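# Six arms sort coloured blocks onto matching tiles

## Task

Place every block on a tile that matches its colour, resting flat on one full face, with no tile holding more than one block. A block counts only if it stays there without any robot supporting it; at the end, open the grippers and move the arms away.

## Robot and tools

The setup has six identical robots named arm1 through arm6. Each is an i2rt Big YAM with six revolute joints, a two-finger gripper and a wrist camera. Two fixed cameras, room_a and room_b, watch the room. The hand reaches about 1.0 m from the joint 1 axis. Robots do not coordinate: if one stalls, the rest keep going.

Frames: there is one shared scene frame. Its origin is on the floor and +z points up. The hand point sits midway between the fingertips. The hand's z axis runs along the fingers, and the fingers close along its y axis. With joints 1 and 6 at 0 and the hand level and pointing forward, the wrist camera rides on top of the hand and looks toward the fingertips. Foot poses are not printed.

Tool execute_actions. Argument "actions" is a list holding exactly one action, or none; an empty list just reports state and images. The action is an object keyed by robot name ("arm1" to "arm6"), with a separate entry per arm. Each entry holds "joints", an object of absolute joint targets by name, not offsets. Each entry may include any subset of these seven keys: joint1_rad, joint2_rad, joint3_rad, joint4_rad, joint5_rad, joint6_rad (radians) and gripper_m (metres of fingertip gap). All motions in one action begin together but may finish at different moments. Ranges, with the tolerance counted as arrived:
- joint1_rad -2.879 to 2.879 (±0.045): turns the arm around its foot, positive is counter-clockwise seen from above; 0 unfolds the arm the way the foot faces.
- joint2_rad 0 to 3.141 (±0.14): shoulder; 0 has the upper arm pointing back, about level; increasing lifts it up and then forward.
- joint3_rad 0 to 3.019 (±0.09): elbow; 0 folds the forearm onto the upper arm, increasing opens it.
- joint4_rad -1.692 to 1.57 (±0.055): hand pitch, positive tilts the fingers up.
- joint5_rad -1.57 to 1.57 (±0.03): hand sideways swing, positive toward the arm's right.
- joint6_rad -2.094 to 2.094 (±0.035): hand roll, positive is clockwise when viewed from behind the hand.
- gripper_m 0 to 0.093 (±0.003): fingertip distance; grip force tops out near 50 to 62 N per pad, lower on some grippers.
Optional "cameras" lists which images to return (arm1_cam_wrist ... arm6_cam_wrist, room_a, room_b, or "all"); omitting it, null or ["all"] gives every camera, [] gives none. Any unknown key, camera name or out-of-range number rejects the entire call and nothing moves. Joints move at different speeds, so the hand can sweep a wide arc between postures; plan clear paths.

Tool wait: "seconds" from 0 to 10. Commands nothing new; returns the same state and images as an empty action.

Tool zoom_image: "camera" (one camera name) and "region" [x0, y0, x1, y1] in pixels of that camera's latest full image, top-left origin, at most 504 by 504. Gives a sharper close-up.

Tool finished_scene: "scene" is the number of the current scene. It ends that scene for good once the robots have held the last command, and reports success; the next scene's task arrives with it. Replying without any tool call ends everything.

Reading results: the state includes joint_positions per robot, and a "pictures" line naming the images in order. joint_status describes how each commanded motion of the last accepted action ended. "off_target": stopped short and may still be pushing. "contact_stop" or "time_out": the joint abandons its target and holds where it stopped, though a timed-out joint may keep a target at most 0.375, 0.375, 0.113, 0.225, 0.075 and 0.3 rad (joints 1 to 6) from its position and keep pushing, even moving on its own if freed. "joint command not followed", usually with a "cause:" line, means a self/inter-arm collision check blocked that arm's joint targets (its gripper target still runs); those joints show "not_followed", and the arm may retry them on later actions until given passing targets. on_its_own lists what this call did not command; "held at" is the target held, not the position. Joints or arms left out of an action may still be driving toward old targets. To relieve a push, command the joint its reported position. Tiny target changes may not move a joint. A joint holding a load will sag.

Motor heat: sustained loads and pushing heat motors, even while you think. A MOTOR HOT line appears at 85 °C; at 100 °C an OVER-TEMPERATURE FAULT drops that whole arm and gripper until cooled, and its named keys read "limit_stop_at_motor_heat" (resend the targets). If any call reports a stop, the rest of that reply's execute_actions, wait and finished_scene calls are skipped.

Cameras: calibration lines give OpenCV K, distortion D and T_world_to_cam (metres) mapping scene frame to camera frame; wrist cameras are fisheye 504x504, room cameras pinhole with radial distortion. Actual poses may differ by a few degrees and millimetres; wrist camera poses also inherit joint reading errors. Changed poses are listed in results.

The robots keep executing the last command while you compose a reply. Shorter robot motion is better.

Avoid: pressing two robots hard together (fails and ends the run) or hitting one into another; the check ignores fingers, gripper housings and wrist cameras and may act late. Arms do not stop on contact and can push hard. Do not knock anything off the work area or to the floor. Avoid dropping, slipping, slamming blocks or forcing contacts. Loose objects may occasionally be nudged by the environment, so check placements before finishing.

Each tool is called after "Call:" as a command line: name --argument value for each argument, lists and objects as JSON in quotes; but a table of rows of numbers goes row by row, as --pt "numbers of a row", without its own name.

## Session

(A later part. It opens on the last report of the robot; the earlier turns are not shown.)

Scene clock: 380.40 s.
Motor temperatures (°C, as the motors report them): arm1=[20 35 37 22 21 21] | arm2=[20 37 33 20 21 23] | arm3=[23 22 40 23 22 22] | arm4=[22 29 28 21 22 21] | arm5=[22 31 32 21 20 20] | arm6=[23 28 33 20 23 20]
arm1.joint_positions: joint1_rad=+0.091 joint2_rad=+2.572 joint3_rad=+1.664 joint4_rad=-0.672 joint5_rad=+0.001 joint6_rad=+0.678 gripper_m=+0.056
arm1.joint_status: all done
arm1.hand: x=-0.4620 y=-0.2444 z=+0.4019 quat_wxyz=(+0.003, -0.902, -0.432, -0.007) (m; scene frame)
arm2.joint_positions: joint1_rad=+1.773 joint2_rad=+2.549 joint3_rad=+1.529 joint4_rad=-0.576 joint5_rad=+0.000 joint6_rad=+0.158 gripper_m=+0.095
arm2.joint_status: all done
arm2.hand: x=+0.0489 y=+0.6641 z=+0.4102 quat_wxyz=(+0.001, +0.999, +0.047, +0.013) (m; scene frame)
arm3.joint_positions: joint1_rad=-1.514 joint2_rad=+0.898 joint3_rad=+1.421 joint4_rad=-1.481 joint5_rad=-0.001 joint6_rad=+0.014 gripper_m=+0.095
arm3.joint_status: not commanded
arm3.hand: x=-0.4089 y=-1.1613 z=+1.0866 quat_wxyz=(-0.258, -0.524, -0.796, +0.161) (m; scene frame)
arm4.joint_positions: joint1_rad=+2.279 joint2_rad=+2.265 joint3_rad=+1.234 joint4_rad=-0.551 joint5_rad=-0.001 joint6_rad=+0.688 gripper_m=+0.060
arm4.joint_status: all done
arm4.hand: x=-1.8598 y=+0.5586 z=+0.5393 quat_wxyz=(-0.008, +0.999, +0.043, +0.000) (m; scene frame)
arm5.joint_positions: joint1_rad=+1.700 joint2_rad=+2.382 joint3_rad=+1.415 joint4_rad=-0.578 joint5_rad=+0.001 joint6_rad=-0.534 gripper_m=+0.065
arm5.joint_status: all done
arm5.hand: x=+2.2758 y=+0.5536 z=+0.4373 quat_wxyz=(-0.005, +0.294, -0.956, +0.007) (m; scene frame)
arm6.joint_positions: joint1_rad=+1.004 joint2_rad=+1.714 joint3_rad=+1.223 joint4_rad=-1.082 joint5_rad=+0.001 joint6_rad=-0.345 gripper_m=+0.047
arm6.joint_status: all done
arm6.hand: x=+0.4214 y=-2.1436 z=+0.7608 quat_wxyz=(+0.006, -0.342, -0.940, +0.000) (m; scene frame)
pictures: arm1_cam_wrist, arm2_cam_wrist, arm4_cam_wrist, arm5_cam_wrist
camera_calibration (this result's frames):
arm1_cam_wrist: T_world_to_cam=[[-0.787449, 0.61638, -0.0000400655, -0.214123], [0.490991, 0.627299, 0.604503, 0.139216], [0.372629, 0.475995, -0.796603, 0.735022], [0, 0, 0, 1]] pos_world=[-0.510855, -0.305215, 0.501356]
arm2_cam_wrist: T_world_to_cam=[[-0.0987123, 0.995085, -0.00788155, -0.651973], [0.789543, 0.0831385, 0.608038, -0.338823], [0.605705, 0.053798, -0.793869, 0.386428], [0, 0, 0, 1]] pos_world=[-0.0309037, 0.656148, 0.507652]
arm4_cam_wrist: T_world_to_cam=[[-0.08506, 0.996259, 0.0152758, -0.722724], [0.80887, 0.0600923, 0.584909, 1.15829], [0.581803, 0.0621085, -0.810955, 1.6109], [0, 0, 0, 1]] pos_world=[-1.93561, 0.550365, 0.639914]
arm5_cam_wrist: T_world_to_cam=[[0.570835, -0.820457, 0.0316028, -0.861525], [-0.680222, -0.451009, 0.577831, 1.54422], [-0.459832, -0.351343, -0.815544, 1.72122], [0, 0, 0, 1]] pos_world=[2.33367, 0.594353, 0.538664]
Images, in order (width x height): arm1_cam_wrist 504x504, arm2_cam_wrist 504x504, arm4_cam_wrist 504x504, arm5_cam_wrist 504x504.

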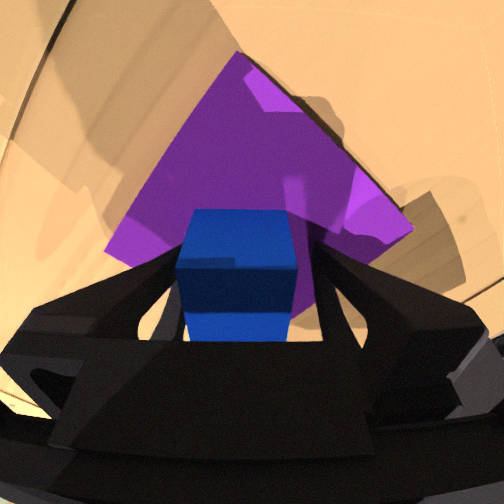

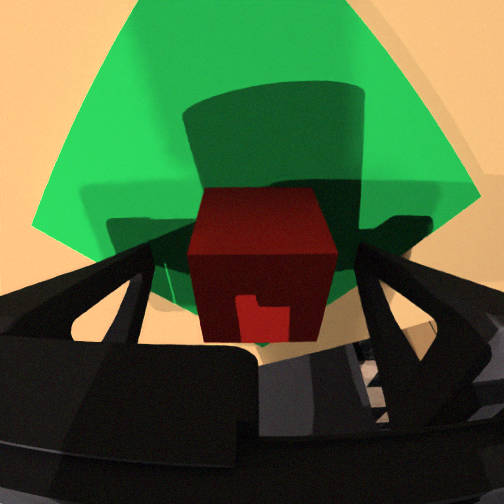

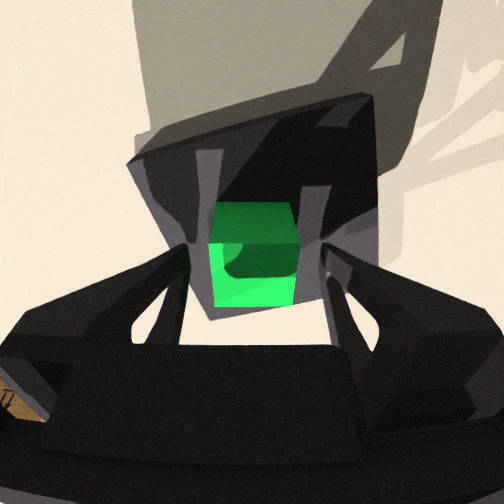

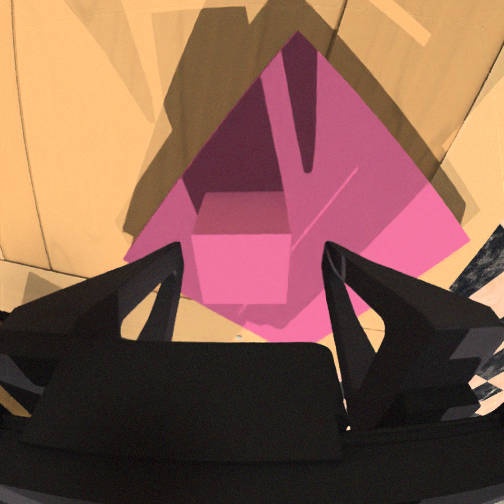

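Call:
execute_actions --actions '[{"arm1":{"joints":{"joint2_rad":2.572,"gripper_m":0.027}},"arm2":{"joints":{"joint4_rad":-0.53,"gripper_m":0.030}},"arm4":{"joints":{"joint2_rad":2.265,"gripper_m":0.021}},"arm5":{"joints":{"joint2_rad":2.29}},"arm6":{"joints":{"joint1_rad":0.3}}}]' --cameras '["arm1_cam_wrist","arm2_cam_wrist","arm4_cam_wrist"]'

Scene clock: 417.00 s.
Motor temperatures (°C, as the motors report them): arm1=[20 36 37 22 21 21] | arm2=[20 37 32 20 21 23] | arm3=[23 22 41 23 22 22] | arm4=[22 29 28 21 22 21] | arm5=[22 31 31 21 20 20] | arm6=[23 26 34 20 23 20]
arm1.joint_positions: joint1_rad=+0.091 joint2_rad=+2.572 joint3_rad=+1.664 joint4_rad=-0.672 joint5_rad=+0.000 joint6_rad=+0.678 gripper_m=+0.038
arm1.joint_status: gripper_m off_target (ended at +0.038, target +0.027); the others done
arm1.hand: x=-0.4619 y=-0.2444 z=+0.4019 quat_wxyz=(+0.003, -0.902, -0.432, -0.007) (m; scene frame)
arm2.joint_positions: joint1_rad=+1.773 joint2_rad=+2.549 joint3_rad=+1.529 joint4_rad=-0.547 joint5_rad=+0.000 joint6_rad=+0.158 gripper_m=+0.042
arm2.joint_status: gripper_m off_target (ended at +0.042, target +0.030); the others done
arm2.hand: x=+0.0420 y=+0.6624 z=+0.4101 quat_wxyz=(+0.004, +0.999, +0.047, -0.001) (m; scene frame)
arm3.joint_positions: joint1_rad=-1.514 joint2_rad=+0.898 joint3_rad=+1.421 joint4_rad=-1.481 joint5_rad=-0.001 joint6_rad=+0.014 gripper_m=+0.095
arm3.joint_status: not commanded
arm3.hand: x=-0.4089 y=-1.1613 z=+1.0866 quat_wxyz=(-0.258, -0.524, -0.796, +0.161) (m; scene frame)
arm4.joint_positions: joint1_rad=+2.279 joint2_rad=+2.265 joint3_rad=+1.234 joint4_rad=-0.551 joint5_rad=-0.001 joint6_rad=+0.688 gripper_m=+0.031
arm4.joint_status: gripper_m off_target (ended at +0.031, target +0.021); the others done
arm4.hand: x=-1.8598 y=+0.5586 z=+0.5393 quat_wxyz=(-0.008, +0.999, +0.043, +0.000) (m; scene frame)
arm5.joint_positions: joint1_rad=+1.700 joint2_rad=+2.292 joint3_rad=+1.415 joint4_rad=-0.578 joint5_rad=+0.001 joint6_rad=-0.534 gripper_m=+0.065
arm5.joint_status: all done
arm5.hand: x=+2.3053 y=+0.5560 z=+0.4871 quat_wxyz=(-0.049, +0.294, -0.954, +0.018) (m; scene frame)
arm6.joint_positions: joint1_rad=+0.295 joint2_rad=+1.714 joint3_rad=+1.223 joint4_rad=-1.082 joint5_rad=+0.002 joint6_rad=-0.346 gripper_m=+0.047
arm6.joint_status: all done
arm6.hand: x=+0.0934 y=-2.2005 z=+0.7633 quat_wxyz=(+0.006, -0.646, -0.763, +0.001) (m; scene frame)
pictures: arm1_cam_wrist, arm2_cam_wrist, arm4_cam_wrist
camera_calibration (this result's frames):
arm1_cam_wrist: T_world_to_cam=[[-0.787446, 0.616384, -0.000340184, -0.213949], [0.490764, 0.627296, 0.604691, 0.139002], [0.372935, 0.475994, -0.79646, 0.735082], [0, 0, 0, 1]] pos_world=[-0.510828, -0.305215, 0.501338]
arm2_cam_wrist: T_world_to_cam=[[-0.0984084, 0.99507, -0.012291, -0.649083], [0.806343, 0.0869701, 0.585019, -0.326977], [0.583204, 0.04766, -0.810926, 0.402643], [0, 0, 0, 1]] pos_world=[-0.0350429, 0.655131, 0.509824]
arm4_cam_wrist: T_world_to_cam=[[-0.08506, 0.996259, 0.0152758, -0.722724], [0.80887, 0.0600923, 0.584909, 1.15829], [0.581803, 0.0621085, -0.810955, 1.6109], [0, 0, 0, 1]] pos_world=[-1.93561, 0.550365, 0.639914]
Images, in order (width x height): arm1_cam_wrist 504x504, arm2_cam_wrist 504x504, arm4_cam_wrist 504x504.

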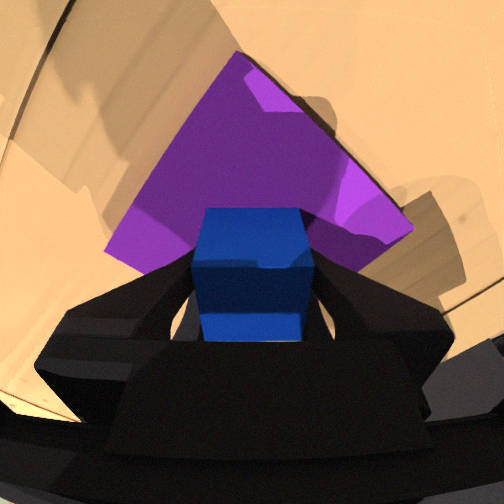

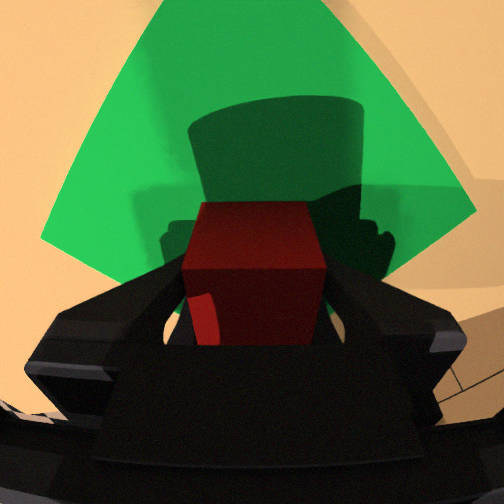

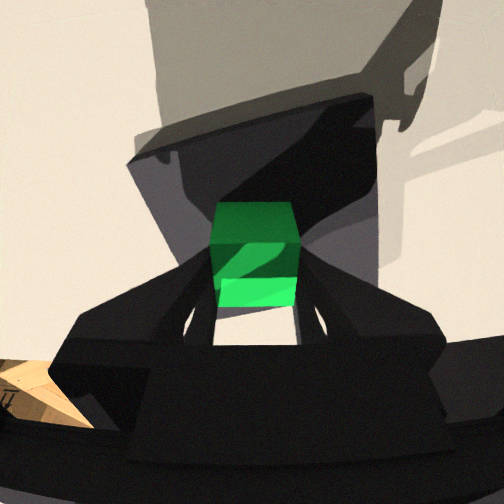

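Call:
execute_actions --actions '[{"arm1":{"joints":{"joint1_rad":-2.18,"joint2_rad":2.25,"joint4_rad":-0.99,"joint6_rad":0.33}},"arm2":{"joints":{"joint2_rad":1.75,"joint4_rad":-1.36,"joint6_rad":0}},"arm4":{"joints":{"joint1_rad":-0.1,"joint2_rad":1.55,"joint4_rad":-1.265,"joint6_rad":0}},"arm5":{"joints":{"joint2_rad":2.42}},"arm6":{"joints":{"joint1_rad":-1.655,"joint2_rad":2.11,"joint3_rad":1.37,"joint4_rad":-0.795,"joint6_rad":0}}}]' --cameras '["arm1_cam_wrist","arm2_cam_wrist","arm4_cam_wrist","arm5_cam_wrist","arm6_cam_wrist"]'

Scene clock: 500.87 s.
Motor temperatures (°C, as the motors report them): arm1=[20 37 37 22 21 21] | arm2=[20 38 32 20 21 23] | arm3=[23 22 42 23 22 22] | arm4=[22 30 28 21 22 21] | arm5=[22 34 32 21 20 20] | arm6=[23 27 35 20 23 20]
arm1.joint_positions: joint1_rad=-2.191 joint2_rad=+2.262 joint3_rad=+1.688 joint4_rad=-0.980 joint5_rad=+0.002 joint6_rad=+0.345 gripper_m=+0.038
arm1.joint_status: all done
arm1.hand: x=-0.9491 y=+0.7833 z=+0.5943 quat_wxyz=(+0.006, -0.864, +0.503, +0.004) (m; scene frame)
arm2.joint_positions: joint1_rad=+1.773 joint2_rad=+1.752 joint3_rad=+1.535 joint4_rad=-1.345 joint5_rad=+0.000 joint6_rad=+0.008 gripper_m=+0.042
arm2.joint_status: all done
arm2.hand: x=+0.0823 y=+0.6760 z=+0.8584 quat_wxyz=(+0.004, +0.993, +0.121, -0.004) (m; scene frame)
arm3.joint_positions: joint1_rad=-1.514 joint2_rad=+0.898 joint3_rad=+1.421 joint4_rad=-1.481 joint5_rad=-0.001 joint6_rad=+0.014 gripper_m=+0.095
arm3.joint_status: not commanded
arm3.hand: x=-0.4089 y=-1.1613 z=+1.0866 quat_wxyz=(-0.258, -0.524, -0.796, +0.161) (m; scene frame)
arm4.joint_positions: joint1_rad=-0.107 joint2_rad=+1.544 joint3_rad=+1.261 joint4_rad=-1.249 joint5_rad=+0.001 joint6_rad=+0.012 gripper_m=+0.031
arm4.joint_status: all done
arm4.hand: x=-1.4722 y=+1.3671 z=+0.8966 quat_wxyz=(-0.014, +0.688, -0.726, -0.019) (m; scene frame)
arm5.joint_positions: joint1_rad=+1.700 joint2_rad=+2.405 joint3_rad=+1.415 joint4_rad=-0.576 joint5_rad=+0.001 joint6_rad=-0.534 gripper_m=+0.065
arm5.joint_status: all done
arm5.hand: x=+2.2676 y=+0.5529 z=+0.4246 quat_wxyz=(+0.005, +0.294, -0.956, +0.005) (m; scene frame)
arm6.joint_positions: joint1_rad=-1.665 joint2_rad=+2.147 joint3_rad=+1.361 joint4_rad=-0.791 joint5_rad=+0.001 joint6_rad=-0.010 gripper_m=+0.047
arm6.joint_status: all done
arm6.hand: x=-0.2869 y=-1.4293 z=+0.5950 quat_wxyz=(+0.000, -0.961, +0.276, +0.002) (m; scene frame)
pictures: arm1_cam_wrist, arm2_cam_wrist, arm4_cam_wrist, arm5_cam_wrist, arm6_cam_wrist
camera_calibration (this result's frames):
arm1_cam_wrist: T_world_to_cam=[[0.863565, 0.504169, 0.00836463, 0.418722], [0.405935, -0.704954, 0.581599, 0.593829], [0.29912, -0.498853, -0.813433, 1.28445], [0, 0, 0, 1]] pos_world=[-0.986855, 0.848269, 0.695944]
arm2_cam_wrist: T_world_to_cam=[[-0.245963, 0.969206, -0.0119043, -0.623929], [0.78827, 0.207162, 0.579408, -0.697863], [0.564032, 0.133129, -0.81495, 0.689332], [0, 0, 0, 1]] pos_world=[0.00783509, 0.657516, 0.958692]
arm4_cam_wrist: T_world_to_cam=[[0.998512, -0.0536848, -0.00957641, 1.55219], [-0.0397649, -0.83697, 0.545802, 0.599352], [-0.0373164, -0.544609, -0.837859, 1.567], [0, 0, 0, 1]] pos_world=[-1.46757, 1.43837, 1.00066]
arm5_cam_wrist: T_world_to_cam=[[0.571218, -0.820551, 0.0201402, -0.852948], [-0.667395, -0.450036, 0.593339, 1.50949], [-0.477801, -0.352367, -0.804701, 1.74362], [0, 0, 0, 1]] pos_world=[2.32775, 0.593832, 0.524626]
arm6_cam_wrist: T_world_to_cam=[[0.547187, 0.836978, -0.0073409, 1.36099], [0.669727, -0.43255, 0.603627, -0.783418], [0.502048, -0.335213, -0.797233, 0.259492], [0, 0, 0, 1]] pos_world=[-0.350315, -1.391, 0.689759]
Images, in order (width x height): arm1_cam_wrist 504x504, arm2_cam_wrist 504x504, arm4_cam_wrist 504x504, arm5_cam_wrist 504x504, arm6_cam_wrist 504x504.

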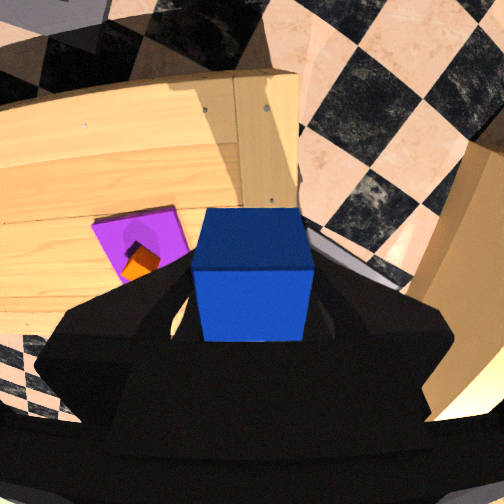

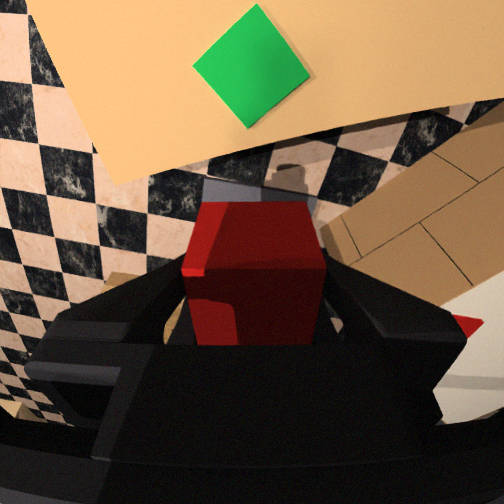

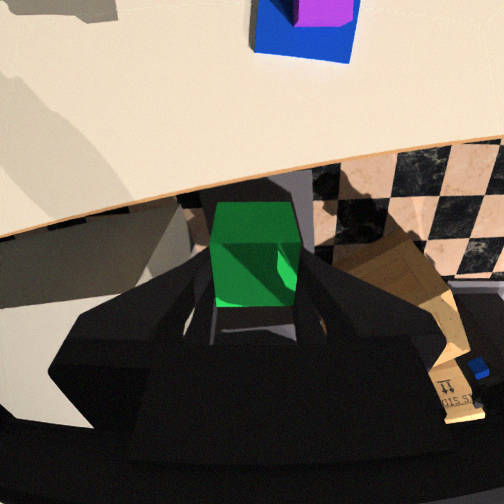

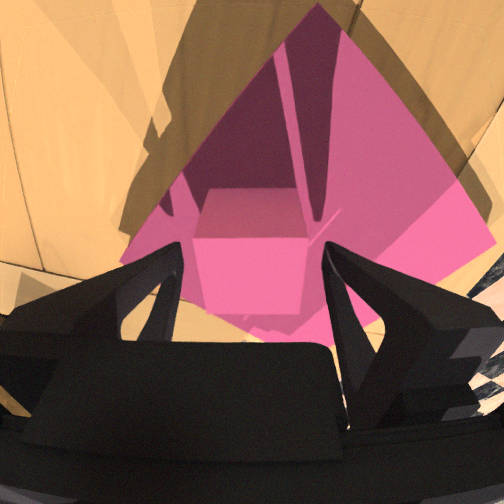

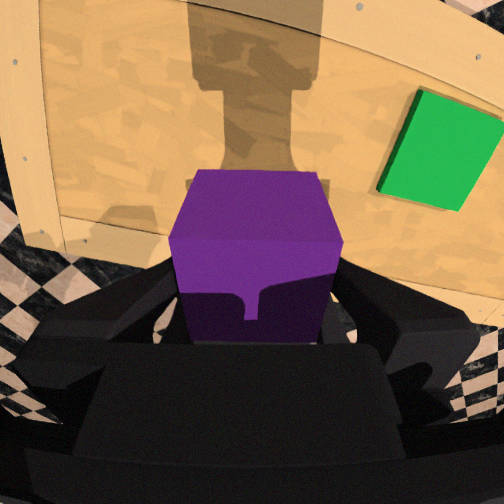

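Call:
zoom_image --camera "arm1_cam_wrist" --region '[80, 190, 206, 316]'

Call:
zoom_image --camera "arm4_cam_wrist" --region '[240, 0, 366, 80]'

Region (80, 190, 206, 316) of arm1_cam_wrist's 504x504 image, scaled by 4.000, with more detail than that image has.

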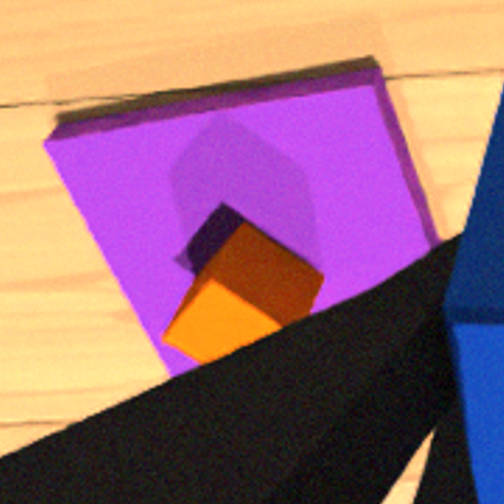

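Region (240, 0, 366, 80) of arm4_cam_wrist's 504x504 image, scaled by 4.000, with more detail than that image has; it fills the top 320 rows of this view, and the rest is white.

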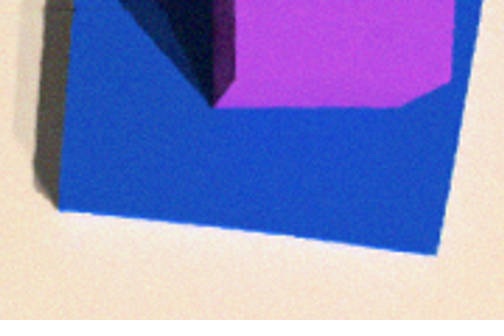

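Call:
execute_actions --actions '[{"arm1":{"joints":{"joint1_rad":-2.112,"joint2_rad":2.572,"joint3_rad":1.76,"joint4_rad":-0.727,"joint6_rad":0.43}},"arm2":{"joints":{"joint1_rad":0.30,"joint2_rad":1.625,"joint3_rad":1.165,"joint4_rad":-1.09}},"arm4":{"joints":{"joint1_rad":-1.45,"joint2_rad":1.3,"joint4_rad":-1.54}},"arm5":{"joints":{"joint2_rad":2.405,"gripper_m":0.026}},"arm6":{"joints":{"joint2_rad":2.45,"joint3_rad":1.43,"joint4_rad":-0.505}}}]' --cameras '["arm1_cam_wrist","arm2_cam_wrist","arm6_cam_wrist","room_a"]'

Scene clock: 598.23 s.
Motor temperatures (°C, as the motors report them): arm1=[20 38 37 22 21 21] | arm2=[20 36 36 20 21 23] | arm3=[23 21 43 23 22 22] | arm4=[22 29 29 21 22 21] | arm5=[22 34 31 20 20 20] | arm6=[23 30 33 20 23 20]
arm1.joint_positions: joint1_rad=-2.107 joint2_rad=+2.578 joint3_rad=+1.742 joint4_rad=-0.736 joint5_rad=-0.001 joint6_rad=+0.416 gripper_m=+0.037
arm1.joint_status: all done
arm1.hand: x=-0.9755 y=+0.7377 z=+0.4140 quat_wxyz=(+0.003, -0.867, +0.498, -0.005) (m; scene frame)
arm2.joint_positions: joint1_rad=+0.297 joint2_rad=+1.641 joint3_rad=+1.166 joint4_rad=-1.097 joint5_rad=+0.001 joint6_rad=+0.006 gripper_m=+0.042
arm2.joint_status: all done
arm2.hand: x=+0.4442 y=+1.2362 z=+0.7756 quat_wxyz=(+0.002, +0.816, -0.577, +0.004) (m; scene frame)
arm3.joint_positions: joint1_rad=-1.514 joint2_rad=+0.898 joint3_rad=+1.421 joint4_rad=-1.481 joint5_rad=-0.001 joint6_rad=+0.014 gripper_m=+0.095
arm3.joint_status: not commanded
arm3.hand: x=-0.4089 y=-1.1613 z=+1.0866 quat_wxyz=(-0.258, -0.524, -0.796, +0.161) (m; scene frame)
arm4.joint_positions: joint1_rad=-1.453 joint2_rad=+1.293 joint3_rad=+1.248 joint4_rad=-1.524 joint5_rad=+0.001 joint6_rad=+0.011 gripper_m=+0.031
arm4.joint_status: all done
arm4.hand: x=-1.1313 y=+0.9770 z=+0.9819 quat_wxyz=(+0.003, +0.086, -0.996, -0.004) (m; scene frame)
arm5.joint_positions: joint1_rad=+1.700 joint2_rad=+2.405 joint3_rad=+1.415 joint4_rad=-0.576 joint5_rad=+0.001 joint6_rad=-0.534 gripper_m=+0.038
arm5.joint_status: gripper_m off_target (ended at +0.038, target +0.026); the others done
arm5.hand: x=+2.2676 y=+0.5529 z=+0.4246 quat_wxyz=(+0.005, +0.294, -0.956, +0.005) (m; scene frame)
arm6.joint_positions: joint1_rad=-1.665 joint2_rad=+2.491 joint3_rad=+1.407 joint4_rad=-0.515 joint5_rad=+0.001 joint6_rad=-0.010 gripper_m=+0.047
arm6.joint_status: all done
arm6.hand: x=-0.2731 y=-1.4386 z=+0.4217 quat_wxyz=(-0.003, -0.961, +0.276, -0.009) (m; scene frame)
pictures: arm1_cam_wrist, arm2_cam_wrist, arm6_cam_wrist, room_a
camera_calibration (this result's frames):
arm1_cam_wrist: T_world_to_cam=[[0.856922, 0.515324, 0.0112482, 0.450125], [0.408086, -0.691606, 0.595942, 0.663618], [0.314883, -0.506086, -0.802948, 1.13935], [0, 0, 0, 1]] pos_world=[-1.0153, 0.80361, 0.514296]
arm2_cam_wrist: T_world_to_cam=[[0.941247, 0.337698, -0.00373415, -0.831786], [0.273877, -0.7568, 0.593502, 0.358016], [0.197598, -0.559655, -0.804824, 1.35445], [0, 0, 0, 1]] pos_world=[0.417227, 1.30986, 0.874502]
arm6_cam_wrist: T_world_to_cam=[[0.547295, 0.83691, -0.00711818, 1.35972], [0.657339, -0.42457, 0.622612, -0.692016], [0.518048, -0.345431, -0.782498, 0.0947853], [0, 0, 0, 1]] pos_world=[-0.338384, -1.39903, 0.514706]
Images, in order (width x height): arm1_cam_wrist 504x504, arm2_cam_wrist 504x504, arm6_cam_wrist 504x504, room_a 504x504.

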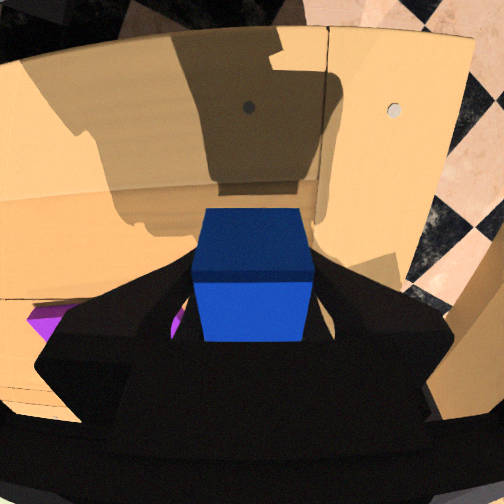

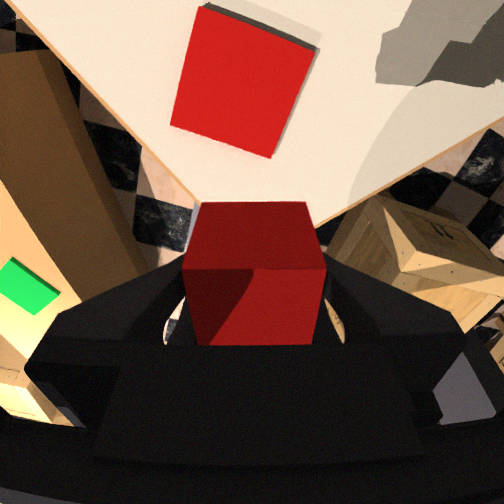

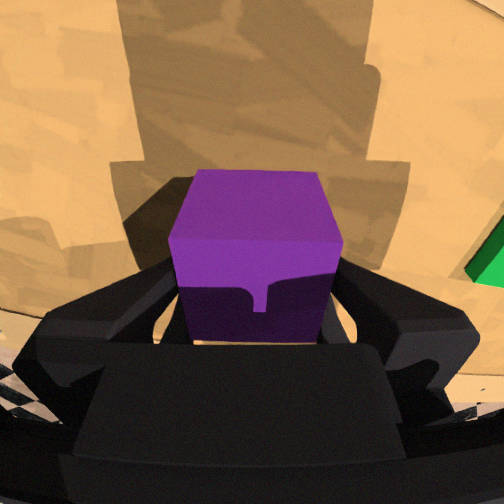

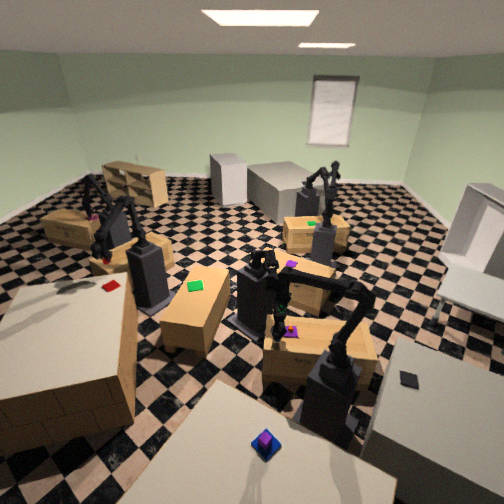

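Call:
zoom_image --camera "arm6_cam_wrist" --region '[100, 130, 352, 290]'

Call:
zoom_image --camera "arm2_cam_wrist" --region '[160, 0, 328, 168]'

Region (100, 130, 352, 290) of arm6_cam_wrist's 504x504 image, scaled by 2.000, with more detail than that image has; it fills the top 320 rows of this view, and the rest is white.

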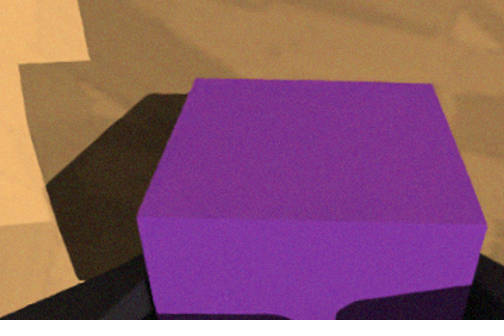

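Region (160, 0, 328, 168) of arm2_cam_wrist's 504x504 image, scaled by 3.000, with more detail than that image has.

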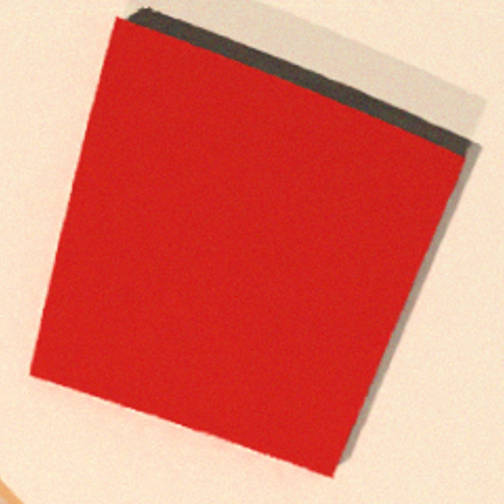

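Call:
execute_actions --actions '[{"arm1":{"joints":{"joint2_rad":2.62,"joint4_rad":-0.70}},"arm2":{"joints":{"joint1_rad":0.335,"joint2_rad":1.915,"joint3_rad":1.23,"joint4_rad":-0.845,"joint6_rad":0.38}},"arm4":{"joints":{"joint1_rad":-2.68}},"arm5":{"joints":{"joint1_rad":1.632,"joint2_rad":2.32,"joint4_rad":-0.66}},"arm6":{"joints":{"joint2_rad":2.50,"joint4_rad":-0.44}}}]' --cameras '["arm1_cam_wrist","arm2_cam_wrist","arm4_cam_wrist","arm5_cam_wrist","arm6_cam_wrist"]'

Scene clock: 689.53 s.
Motor temperatures (°C, as the motors report them): arm1=[20 39 38 22 21 21] | arm2=[20 36 34 20 21 23] | arm3=[23 21 44 23 22 22] | arm4=[22 27 31 21 22 21] | arm5=[22 36 31 20 20 20] | arm6=[23 32 32 20 23 20]
arm1.joint_positions: joint1_rad=-2.107 joint2_rad=+2.617 joint3_rad=+1.742 joint4_rad=-0.709 joint5_rad=-0.001 joint6_rad=+0.416 gripper_m=+0.037
arm1.joint_status: all done
arm1.hand: x=-0.9683 y=+0.7326 z=+0.3903 quat_wxyz=(+0.003, -0.867, +0.498, -0.010) (m; scene frame)
arm2.joint_positions: joint1_rad=+0.328 joint2_rad=+1.930 joint3_rad=+1.200 joint4_rad=-0.861 joint5_rad=+0.001 joint6_rad=+0.372 gripper_m=+0.042
arm2.joint_status: all done
arm2.hand: x=+0.4154 y=+1.2699 z=+0.6527 quat_wxyz=(+0.005, +0.709, -0.705, +0.013) (m; scene frame)
arm3.joint_positions: joint1_rad=-1.514 joint2_rad=+0.898 joint3_rad=+1.421 joint4_rad=-1.481 joint5_rad=-0.001 joint6_rad=+0.014 gripper_m=+0.095
arm3.joint_status: not commanded
arm3.hand: x=-0.4089 y=-1.1613 z=+1.0866 quat_wxyz=(-0.258, -0.524, -0.796, +0.161) (m; scene frame)
arm4.joint_positions: joint1_rad=-2.683 joint2_rad=+1.293 joint3_rad=+1.248 joint4_rad=-1.524 joint5_rad=+0.001 joint6_rad=+0.010 gripper_m=+0.031
arm4.joint_status: all done
arm4.hand: x=-1.3082 y=+0.5943 z=+0.9803 quat_wxyz=(+0.006, -0.504, -0.864, -0.001) (m; scene frame)
arm5.joint_positions: joint1_rad=+1.625 joint2_rad=+2.333 joint3_rad=+1.415 joint4_rad=-0.646 joint5_rad=+0.001 joint6_rad=-0.533 gripper_m=+0.038
arm5.joint_status: all done
arm5.hand: x=+2.2766 y=+0.5116 z=+0.4641 quat_wxyz=(+0.004, +0.258, -0.966, +0.005) (m; scene frame)
arm6.joint_positions: joint1_rad=-1.665 joint2_rad=+2.491 joint3_rad=+1.407 joint4_rad=-0.453 joint5_rad=+0.001 joint6_rad=-0.010 gripper_m=+0.047
arm6.joint_status: all done
arm6.hand: x=-0.2860 y=-1.4303 z=+0.4219 quat_wxyz=(+0.006, -0.961, +0.276, +0.021) (m; scene frame)
pictures: arm1_cam_wrist, arm2_cam_wrist, arm4_cam_wrist, arm5_cam_wrist, arm6_cam_wrist
camera_calibration (this result's frames):
arm1_cam_wrist: T_world_to_cam=[[0.857248, 0.514674, 0.0153938, 0.445967], [0.402058, -0.687751, 0.60444, 0.659251], [0.321677, -0.511966, -0.796502, 1.12388], [0, 0, 0, 1]] pos_world=[-1.00889, 0.799263, 0.489831]
arm2_cam_wrist: T_world_to_cam=[[0.999932, 0.00999275, 0.00598508, -0.4311], [0.00430188, -0.79432, 0.607485, 0.614859], [0.0108245, -0.607418, -0.794309, 1.4115], [0, 0, 0, 1]] pos_world=[0.413146, 1.35007, 0.75023]
arm4_cam_wrist: T_world_to_cam=[[-0.870742, -0.491722, 0.004223, -0.850803], [-0.393803, 0.702438, 0.592874, -1.51081], [-0.294496, 0.514577, -0.805284, 0.224554], [0, 0, 0, 1]] pos_world=[-1.26966, 0.527344, 1.08014]
arm5_cam_wrist: T_world_to_cam=[[0.507634, -0.861278, 0.0225495, -0.728384], [-0.701273, -0.39784, 0.591557, 1.52473], [-0.500524, -0.316108, -0.805947, 1.79886], [0, 0, 0, 1]] pos_world=[2.33937, 0.547889, 0.564245]
arm6_cam_wrist: T_world_to_cam=[[0.547004, 0.837095, -0.00769133, 1.36029], [0.688775, -0.444823, 0.572469, -0.678905], [0.47579, -0.31844, -0.81989, 0.14678], [0, 0, 0, 1]] pos_world=[-0.346308, -1.39395, 0.519458]
Images, in order (width x height): arm1_cam_wrist 504x504, arm2_cam_wrist 504x504, arm4_cam_wrist 504x504, arm5_cam_wrist 504x504, arm6_cam_wrist 504x504.

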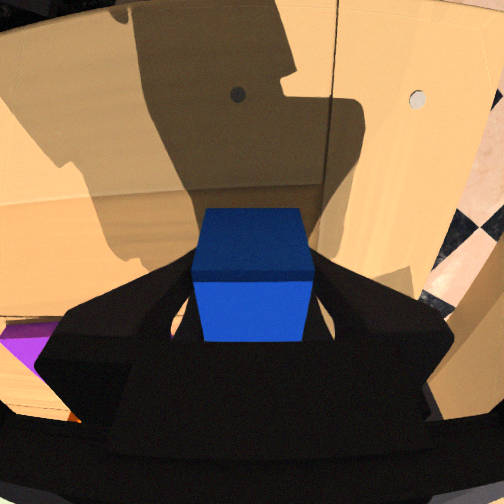

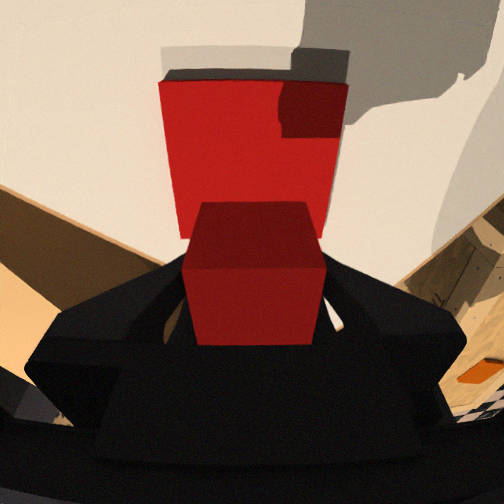

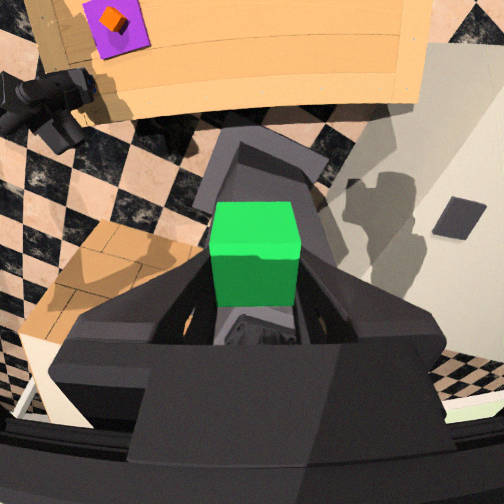

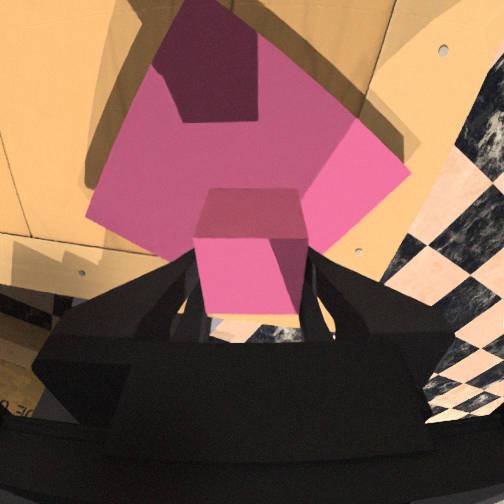

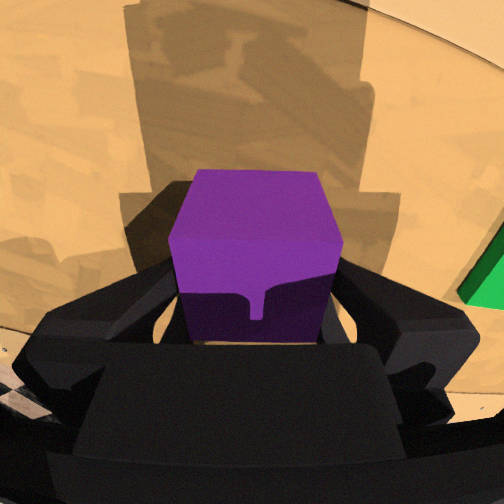

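Call:
execute_actions --actions '[{"arm1":{"joints":{"joint2_rad":2.612,"gripper_m":0.075}},"arm2":{"joints":{"joint2_rad":2.07,"joint3_rad":1.18,"joint4_rad":-0.645}},"arm4":{"joints":{"joint2_rad":2.61,"joint3_rad":1.655,"joint4_rad":-0.57}},"arm5":{"joints":{"joint2_rad":2.418,"joint4_rad":-0.565}},"arm6":{"joints":{"joint2_rad":2.53}}}]' --cameras '["arm1_cam_wrist","arm2_cam_wrist","arm4_cam_wrist","arm5_cam_wrist","arm6_cam_wrist"]'

Scene clock: 737.50 s.
Motor temperatures (°C, as the motors report them): arm1=[20 39 38 22 21 21] | arm2=[20 37 35 20 21 23] | arm3=[23 21 45 23 22 22] | arm4=[22 28 31 21 22 21] | arm5=[22 37 31 20 20 20] | arm6=[23 31 32 20 23 20]
arm1.joint_positions: joint1_rad=-2.107 joint2_rad=+2.617 joint3_rad=+1.742 joint4_rad=-0.709 joint5_rad=-0.001 joint6_rad=+0.416 gripper_m=+0.075
arm1.joint_status: all done
arm1.hand: x=-0.9683 y=+0.7326 z=+0.3903 quat_wxyz=(+0.003, -0.867, +0.498, -0.010) (m; scene frame)
arm2.joint_positions: joint1_rad=+0.328 joint2_rad=+2.087 joint3_rad=+1.171 joint4_rad=-0.661 joint5_rad=+0.001 joint6_rad=+0.373 gripper_m=+0.042
arm2.joint_status: all done
arm2.hand: x=+0.4151 y=+1.2704 z=+0.5699 quat_wxyz=(+0.002, +0.709, -0.706, +0.006) (m; scene frame)
arm3.joint_positions: joint1_rad=-1.514 joint2_rad=+0.898 joint3_rad=+1.421 joint4_rad=-1.481 joint5_rad=-0.001 joint6_rad=+0.014 gripper_m=+0.095
arm3.joint_status: not commanded
arm3.hand: x=-0.4089 y=-1.1613 z=+1.0866 quat_wxyz=(-0.258, -0.524, -0.796, +0.161) (m; scene frame)
arm4.joint_positions: joint1_rad=-2.683 joint2_rad=+2.628 joint3_rad=+1.633 joint4_rad=-0.586 joint5_rad=+0.001 joint6_rad=+0.010 gripper_m=+0.031
arm4.joint_status: all done
arm4.hand: x=-1.2008 y=+0.4044 z=+0.4185 quat_wxyz=(+0.011, -0.504, -0.864, -0.003) (m; scene frame)
arm5.joint_positions: joint1_rad=+1.625 joint2_rad=+2.393 joint3_rad=+1.415 joint4_rad=-0.579 joint5_rad=+0.001 joint6_rad=-0.533 gripper_m=+0.038
arm5.joint_status: all done
arm5.hand: x=+2.2721 y=+0.5112 z=+0.4314 quat_wxyz=(+0.001, +0.258, -0.966, +0.006) (m; scene frame)
arm6.joint_positions: joint1_rad=-1.665 joint2_rad=+2.530 joint3_rad=+1.407 joint4_rad=-0.450 joint5_rad=+0.001 joint6_rad=-0.010 gripper_m=+0.047
arm6.joint_status: all done
arm6.hand: x=-0.2733 y=-1.4385 z=+0.4019 quat_wxyz=(+0.001, -0.961, +0.276, +0.004) (m; scene frame)
pictures: arm1_cam_wrist, arm2_cam_wrist, arm4_cam_wrist, arm5_cam_wrist, arm6_cam_wrist
camera_calibration (this result's frames):
arm1_cam_wrist: T_world_to_cam=[[0.857248, 0.514674, 0.0153938, 0.445967], [0.402058, -0.687751, 0.60444, 0.659251], [0.321677, -0.511966, -0.796502, 1.12388], [0, 0, 0, 1]] pos_world=[-1.00889, 0.799263, 0.489831]
arm2_cam_wrist: T_world_to_cam=[[0.999958, 0.00917197, 0.000655938, -0.426282], [0.00697102, -0.802655, 0.596403, 0.681346], [0.00599669, -0.596374, -0.802685, 1.33874], [0, 0, 0, 1]] pos_world=[0.413487, 1.34918, 0.668507]
arm4_cam_wrist: T_world_to_cam=[[-0.870738, -0.491727, 0.00434833, -0.848281], [-0.390232, 0.696339, 0.602354, -0.999291], [-0.299222, 0.522796, -0.798217, -0.110431], [0, 0, 0, 1]] pos_world=[-1.16163, 0.336455, 0.517468]
arm5_cam_wrist: T_world_to_cam=[[0.507546, -0.861241, 0.0257081, -0.726804], [-0.704842, -0.397847, 0.587295, 1.55072], [-0.495575, -0.3162, -0.808965, 1.76025], [0, 0, 0, 1]] pos_world=[2.33423, 0.547584, 0.531935]
arm6_cam_wrist: T_world_to_cam=[[0.547172, 0.836987, -0.00736896, 1.3598], [0.671273, -0.433545, 0.601192, -0.679941], [0.499995, -0.333902, -0.799071, 0.0977148], [0, 0, 0, 1]] pos_world=[-0.336477, -1.4003, 0.496876]
Images, in order (width x height): arm1_cam_wrist 504x504, arm2_cam_wrist 504x504, arm4_cam_wrist 504x504, arm5_cam_wrist 504x504, arm6_cam_wrist 504x504.

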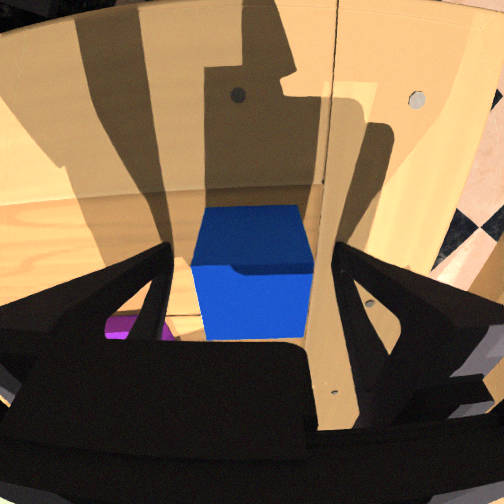

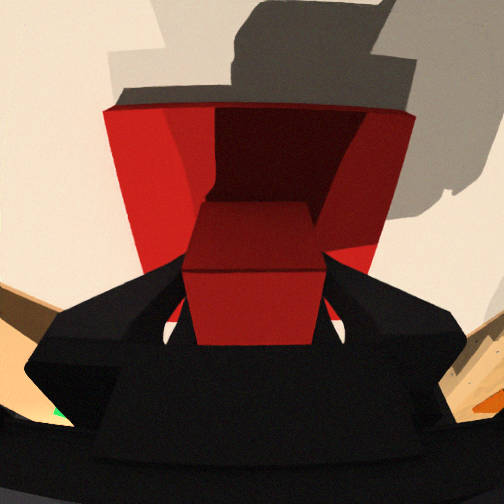

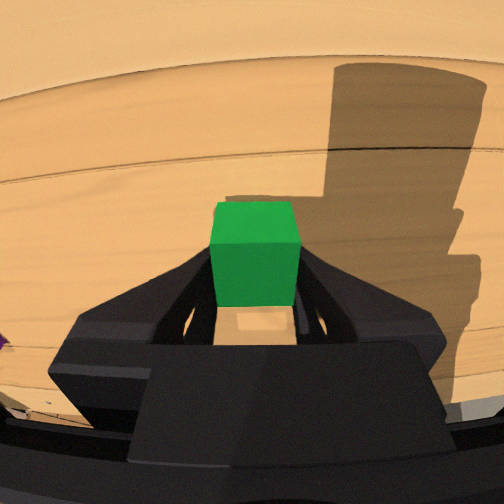

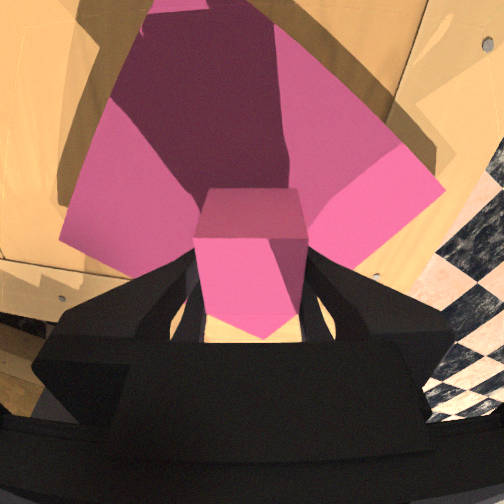

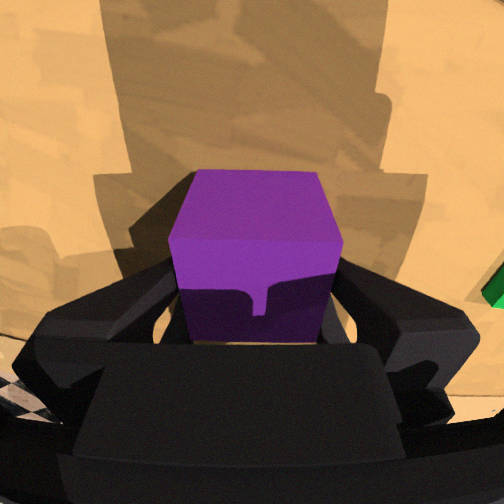

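Call:
zoom_image --camera "arm4_cam_wrist" --region '[180, 160, 348, 328]'

Call:
zoom_image --camera "arm2_cam_wrist" --region '[170, 150, 338, 290]'

Region (180, 160, 348, 328) of arm4_cam_wrist's 504x504 image, scaled by 3.000, with more detail than that image has.

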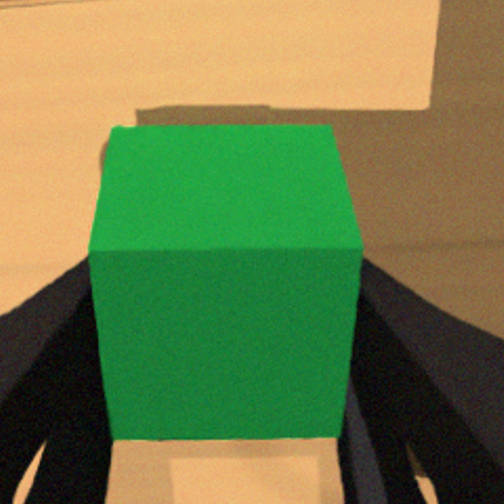

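Region (170, 150, 338, 290) of arm2_cam_wrist's 504x504 image, scaled by 3.000, with more detail than that image has.

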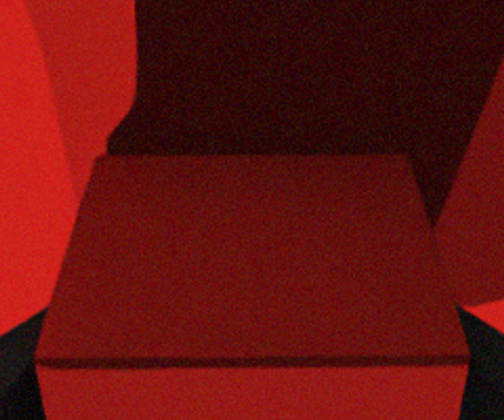

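Call:
execute_actions --actions '[{"arm1":{"joints":{"joint2_rad":2.31,"joint4_rad":-1.0,"joint6_rad":1.43,"gripper_m":0.093}},"arm2":{"joints":{"joint2_rad":2.087,"gripper_m":0.093}},"arm4":{"joints":{"joint2_rad":2.687,"joint4_rad":-0.53}},"arm5":{"joints":{"joint3_rad":1.385,"joint4_rad":-0.54}},"arm6":{"joints":{"gripper_m":0.093}}}]' --cameras '["arm1_cam_wrist","arm2_cam_wrist","arm4_cam_wrist","arm5_cam_wrist","arm6_cam_wrist"]'

Scene clock: 809.93 s.
Motor temperatures (°C, as the motors report them): arm1=[20 40 38 22 21 21] | arm2=[20 37 32 20 21 23] | arm3=[23 21 46 23 22 22] | arm4=[22 32 29 21 22 21] | arm5=[22 36 31 20 20 20] | arm6=[23 31 31 20 23 20]
arm1.joint_positions: joint1_rad=-2.107 joint2_rad=+2.314 joint3_rad=+1.744 joint4_rad=-0.992 joint5_rad=-0.001 joint6_rad=+1.414 gripper_m=+0.093
arm1.joint_status: all done
arm1.hand: x=-0.9919 y=+0.7477 z=+0.5792 quat_wxyz=(+0.003, -0.523, +0.852, +0.002) (m; scene frame)
arm2.joint_positions: joint1_rad=+0.328 joint2_rad=+2.087 joint3_rad=+1.171 joint4_rad=-0.661 joint5_rad=+0.001 joint6_rad=+0.373 gripper_m=+0.093
arm2.joint_status: all done
arm2.hand: x=+0.4151 y=+1.2704 z=+0.5699 quat_wxyz=(+0.002, +0.709, -0.706, +0.006) (m; scene frame)
arm3.joint_positions: joint1_rad=-1.514 joint2_rad=+0.898 joint3_rad=+1.421 joint4_rad=-1.481 joint5_rad=-0.001 joint6_rad=+0.014 gripper_m=+0.095
arm3.joint_status: not commanded
arm3.hand: x=-0.4089 y=-1.1613 z=+1.0866 quat_wxyz=(-0.258, -0.524, -0.796, +0.161) (m; scene frame)
arm4.joint_positions: joint1_rad=-2.683 joint2_rad=+2.645 joint3_rad=+1.638 joint4_rad=-0.545 joint5_rad=+0.001 joint6_rad=+0.010 gripper_m=+0.031
arm4.joint_status: all done
arm4.hand: x=-1.1980 y=+0.3998 z=+0.4099 quat_wxyz=(-0.002, -0.504, -0.864, +0.004) (m; scene frame)
arm5.joint_positions: joint1_rad=+1.625 joint2_rad=+2.393 joint3_rad=+1.391 joint4_rad=-0.554 joint5_rad=+0.001 joint6_rad=-0.533 gripper_m=+0.038
arm5.joint_status: all done
arm5.hand: x=+2.2650 y=+0.5113 z=+0.4265 quat_wxyz=(+0.000, +0.258, -0.966, +0.006) (m; scene frame)
arm6.joint_positions: joint1_rad=-1.665 joint2_rad=+2.530 joint3_rad=+1.407 joint4_rad=-0.450 joint5_rad=+0.001 joint6_rad=-0.010 gripper_m=+0.093
arm6.joint_status: all done
arm6.hand: x=-0.2733 y=-1.4385 z=+0.4019 quat_wxyz=(+0.001, -0.961, +0.276, +0.004) (m; scene frame)
pictures: arm1_cam_wrist, arm2_cam_wrist, arm4_cam_wrist, arm5_cam_wrist, arm6_cam_wrist
camera_calibration (this result's frames):
arm1_cam_wrist: T_world_to_cam=[[0.897263, -0.441496, 0.000558483, 1.21874], [-0.358061, -0.726954, 0.585943, -0.148979], [-0.258286, -0.525945, -0.810352, 0.732861], [0, 0, 0, 1]] pos_world=[-0.957587, 0.815213, 0.680488]
arm2_cam_wrist: T_world_to_cam=[[0.999958, 0.00917197, 0.000655938, -0.426282], [0.00697102, -0.802655, 0.596403, 0.681346], [0.00599669, -0.596374, -0.802685, 1.33874], [0, 0, 0, 1]] pos_world=[0.413487, 1.34918, 0.668507]
arm4_cam_wrist: T_world_to_cam=[[-0.870746, -0.49172, 0.00365547, -0.847881], [-0.399192, 0.711197, 0.578658, -0.996771], [-0.287137, 0.502404, -0.815562, -0.084299], [0, 0, 0, 1]] pos_world=[-1.1604, 0.334333, 0.511137]
arm5_cam_wrist: T_world_to_cam=[[0.507515, -0.861229, 0.0266951, -0.723384], [-0.705952, -0.397849, 0.585958, 1.55163], [-0.494024, -0.316228, -0.809901, 1.74968], [0, 0, 0, 1]] pos_world=[2.32689, 0.547615, 0.527191]
arm6_cam_wrist: T_world_to_cam=[[0.547172, 0.836987, -0.00736896, 1.3598], [0.671273, -0.433545, 0.601192, -0.679941], [0.499995, -0.333902, -0.799071, 0.0977148], [0, 0, 0, 1]] pos_world=[-0.336477, -1.4003, 0.496876]
Images, in order (width x height): arm1_cam_wrist 504x504, arm2_cam_wrist 504x504, arm4_cam_wrist 504x504, arm5_cam_wrist 504x504, arm6_cam_wrist 504x504.

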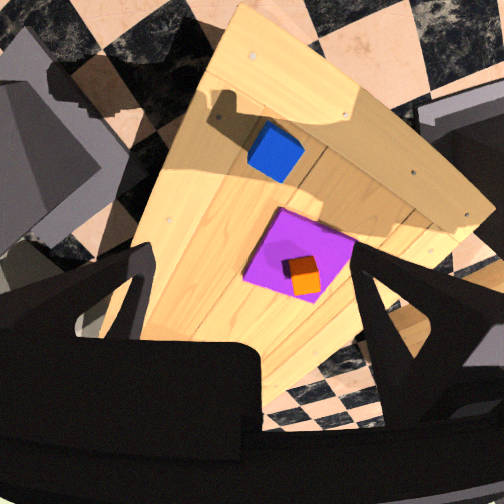

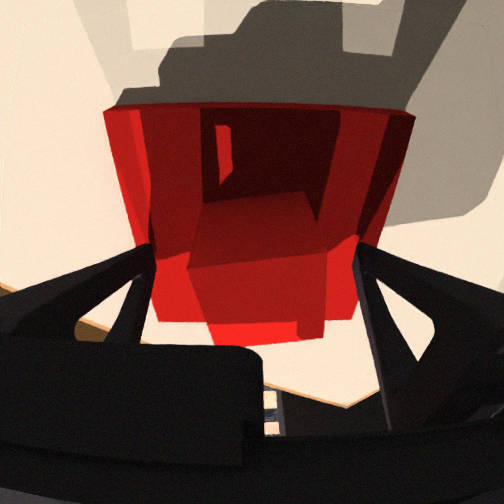

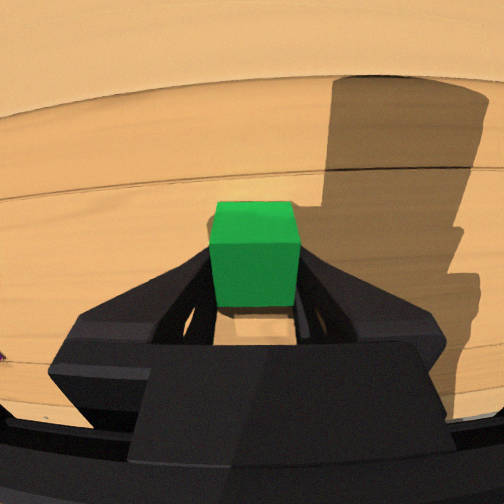

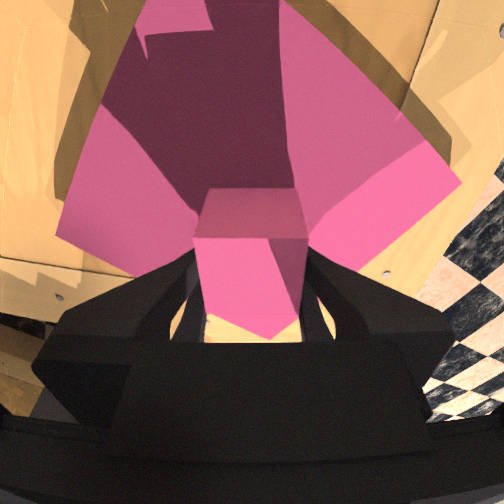

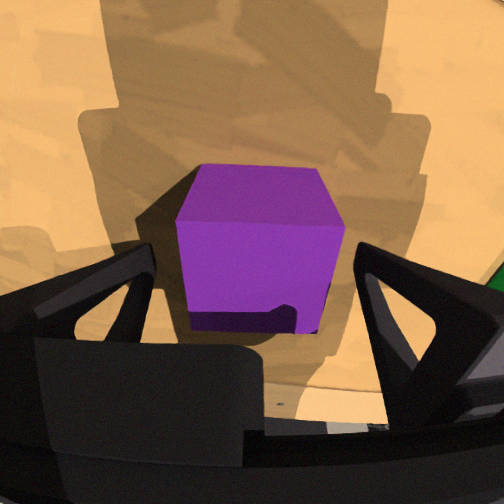

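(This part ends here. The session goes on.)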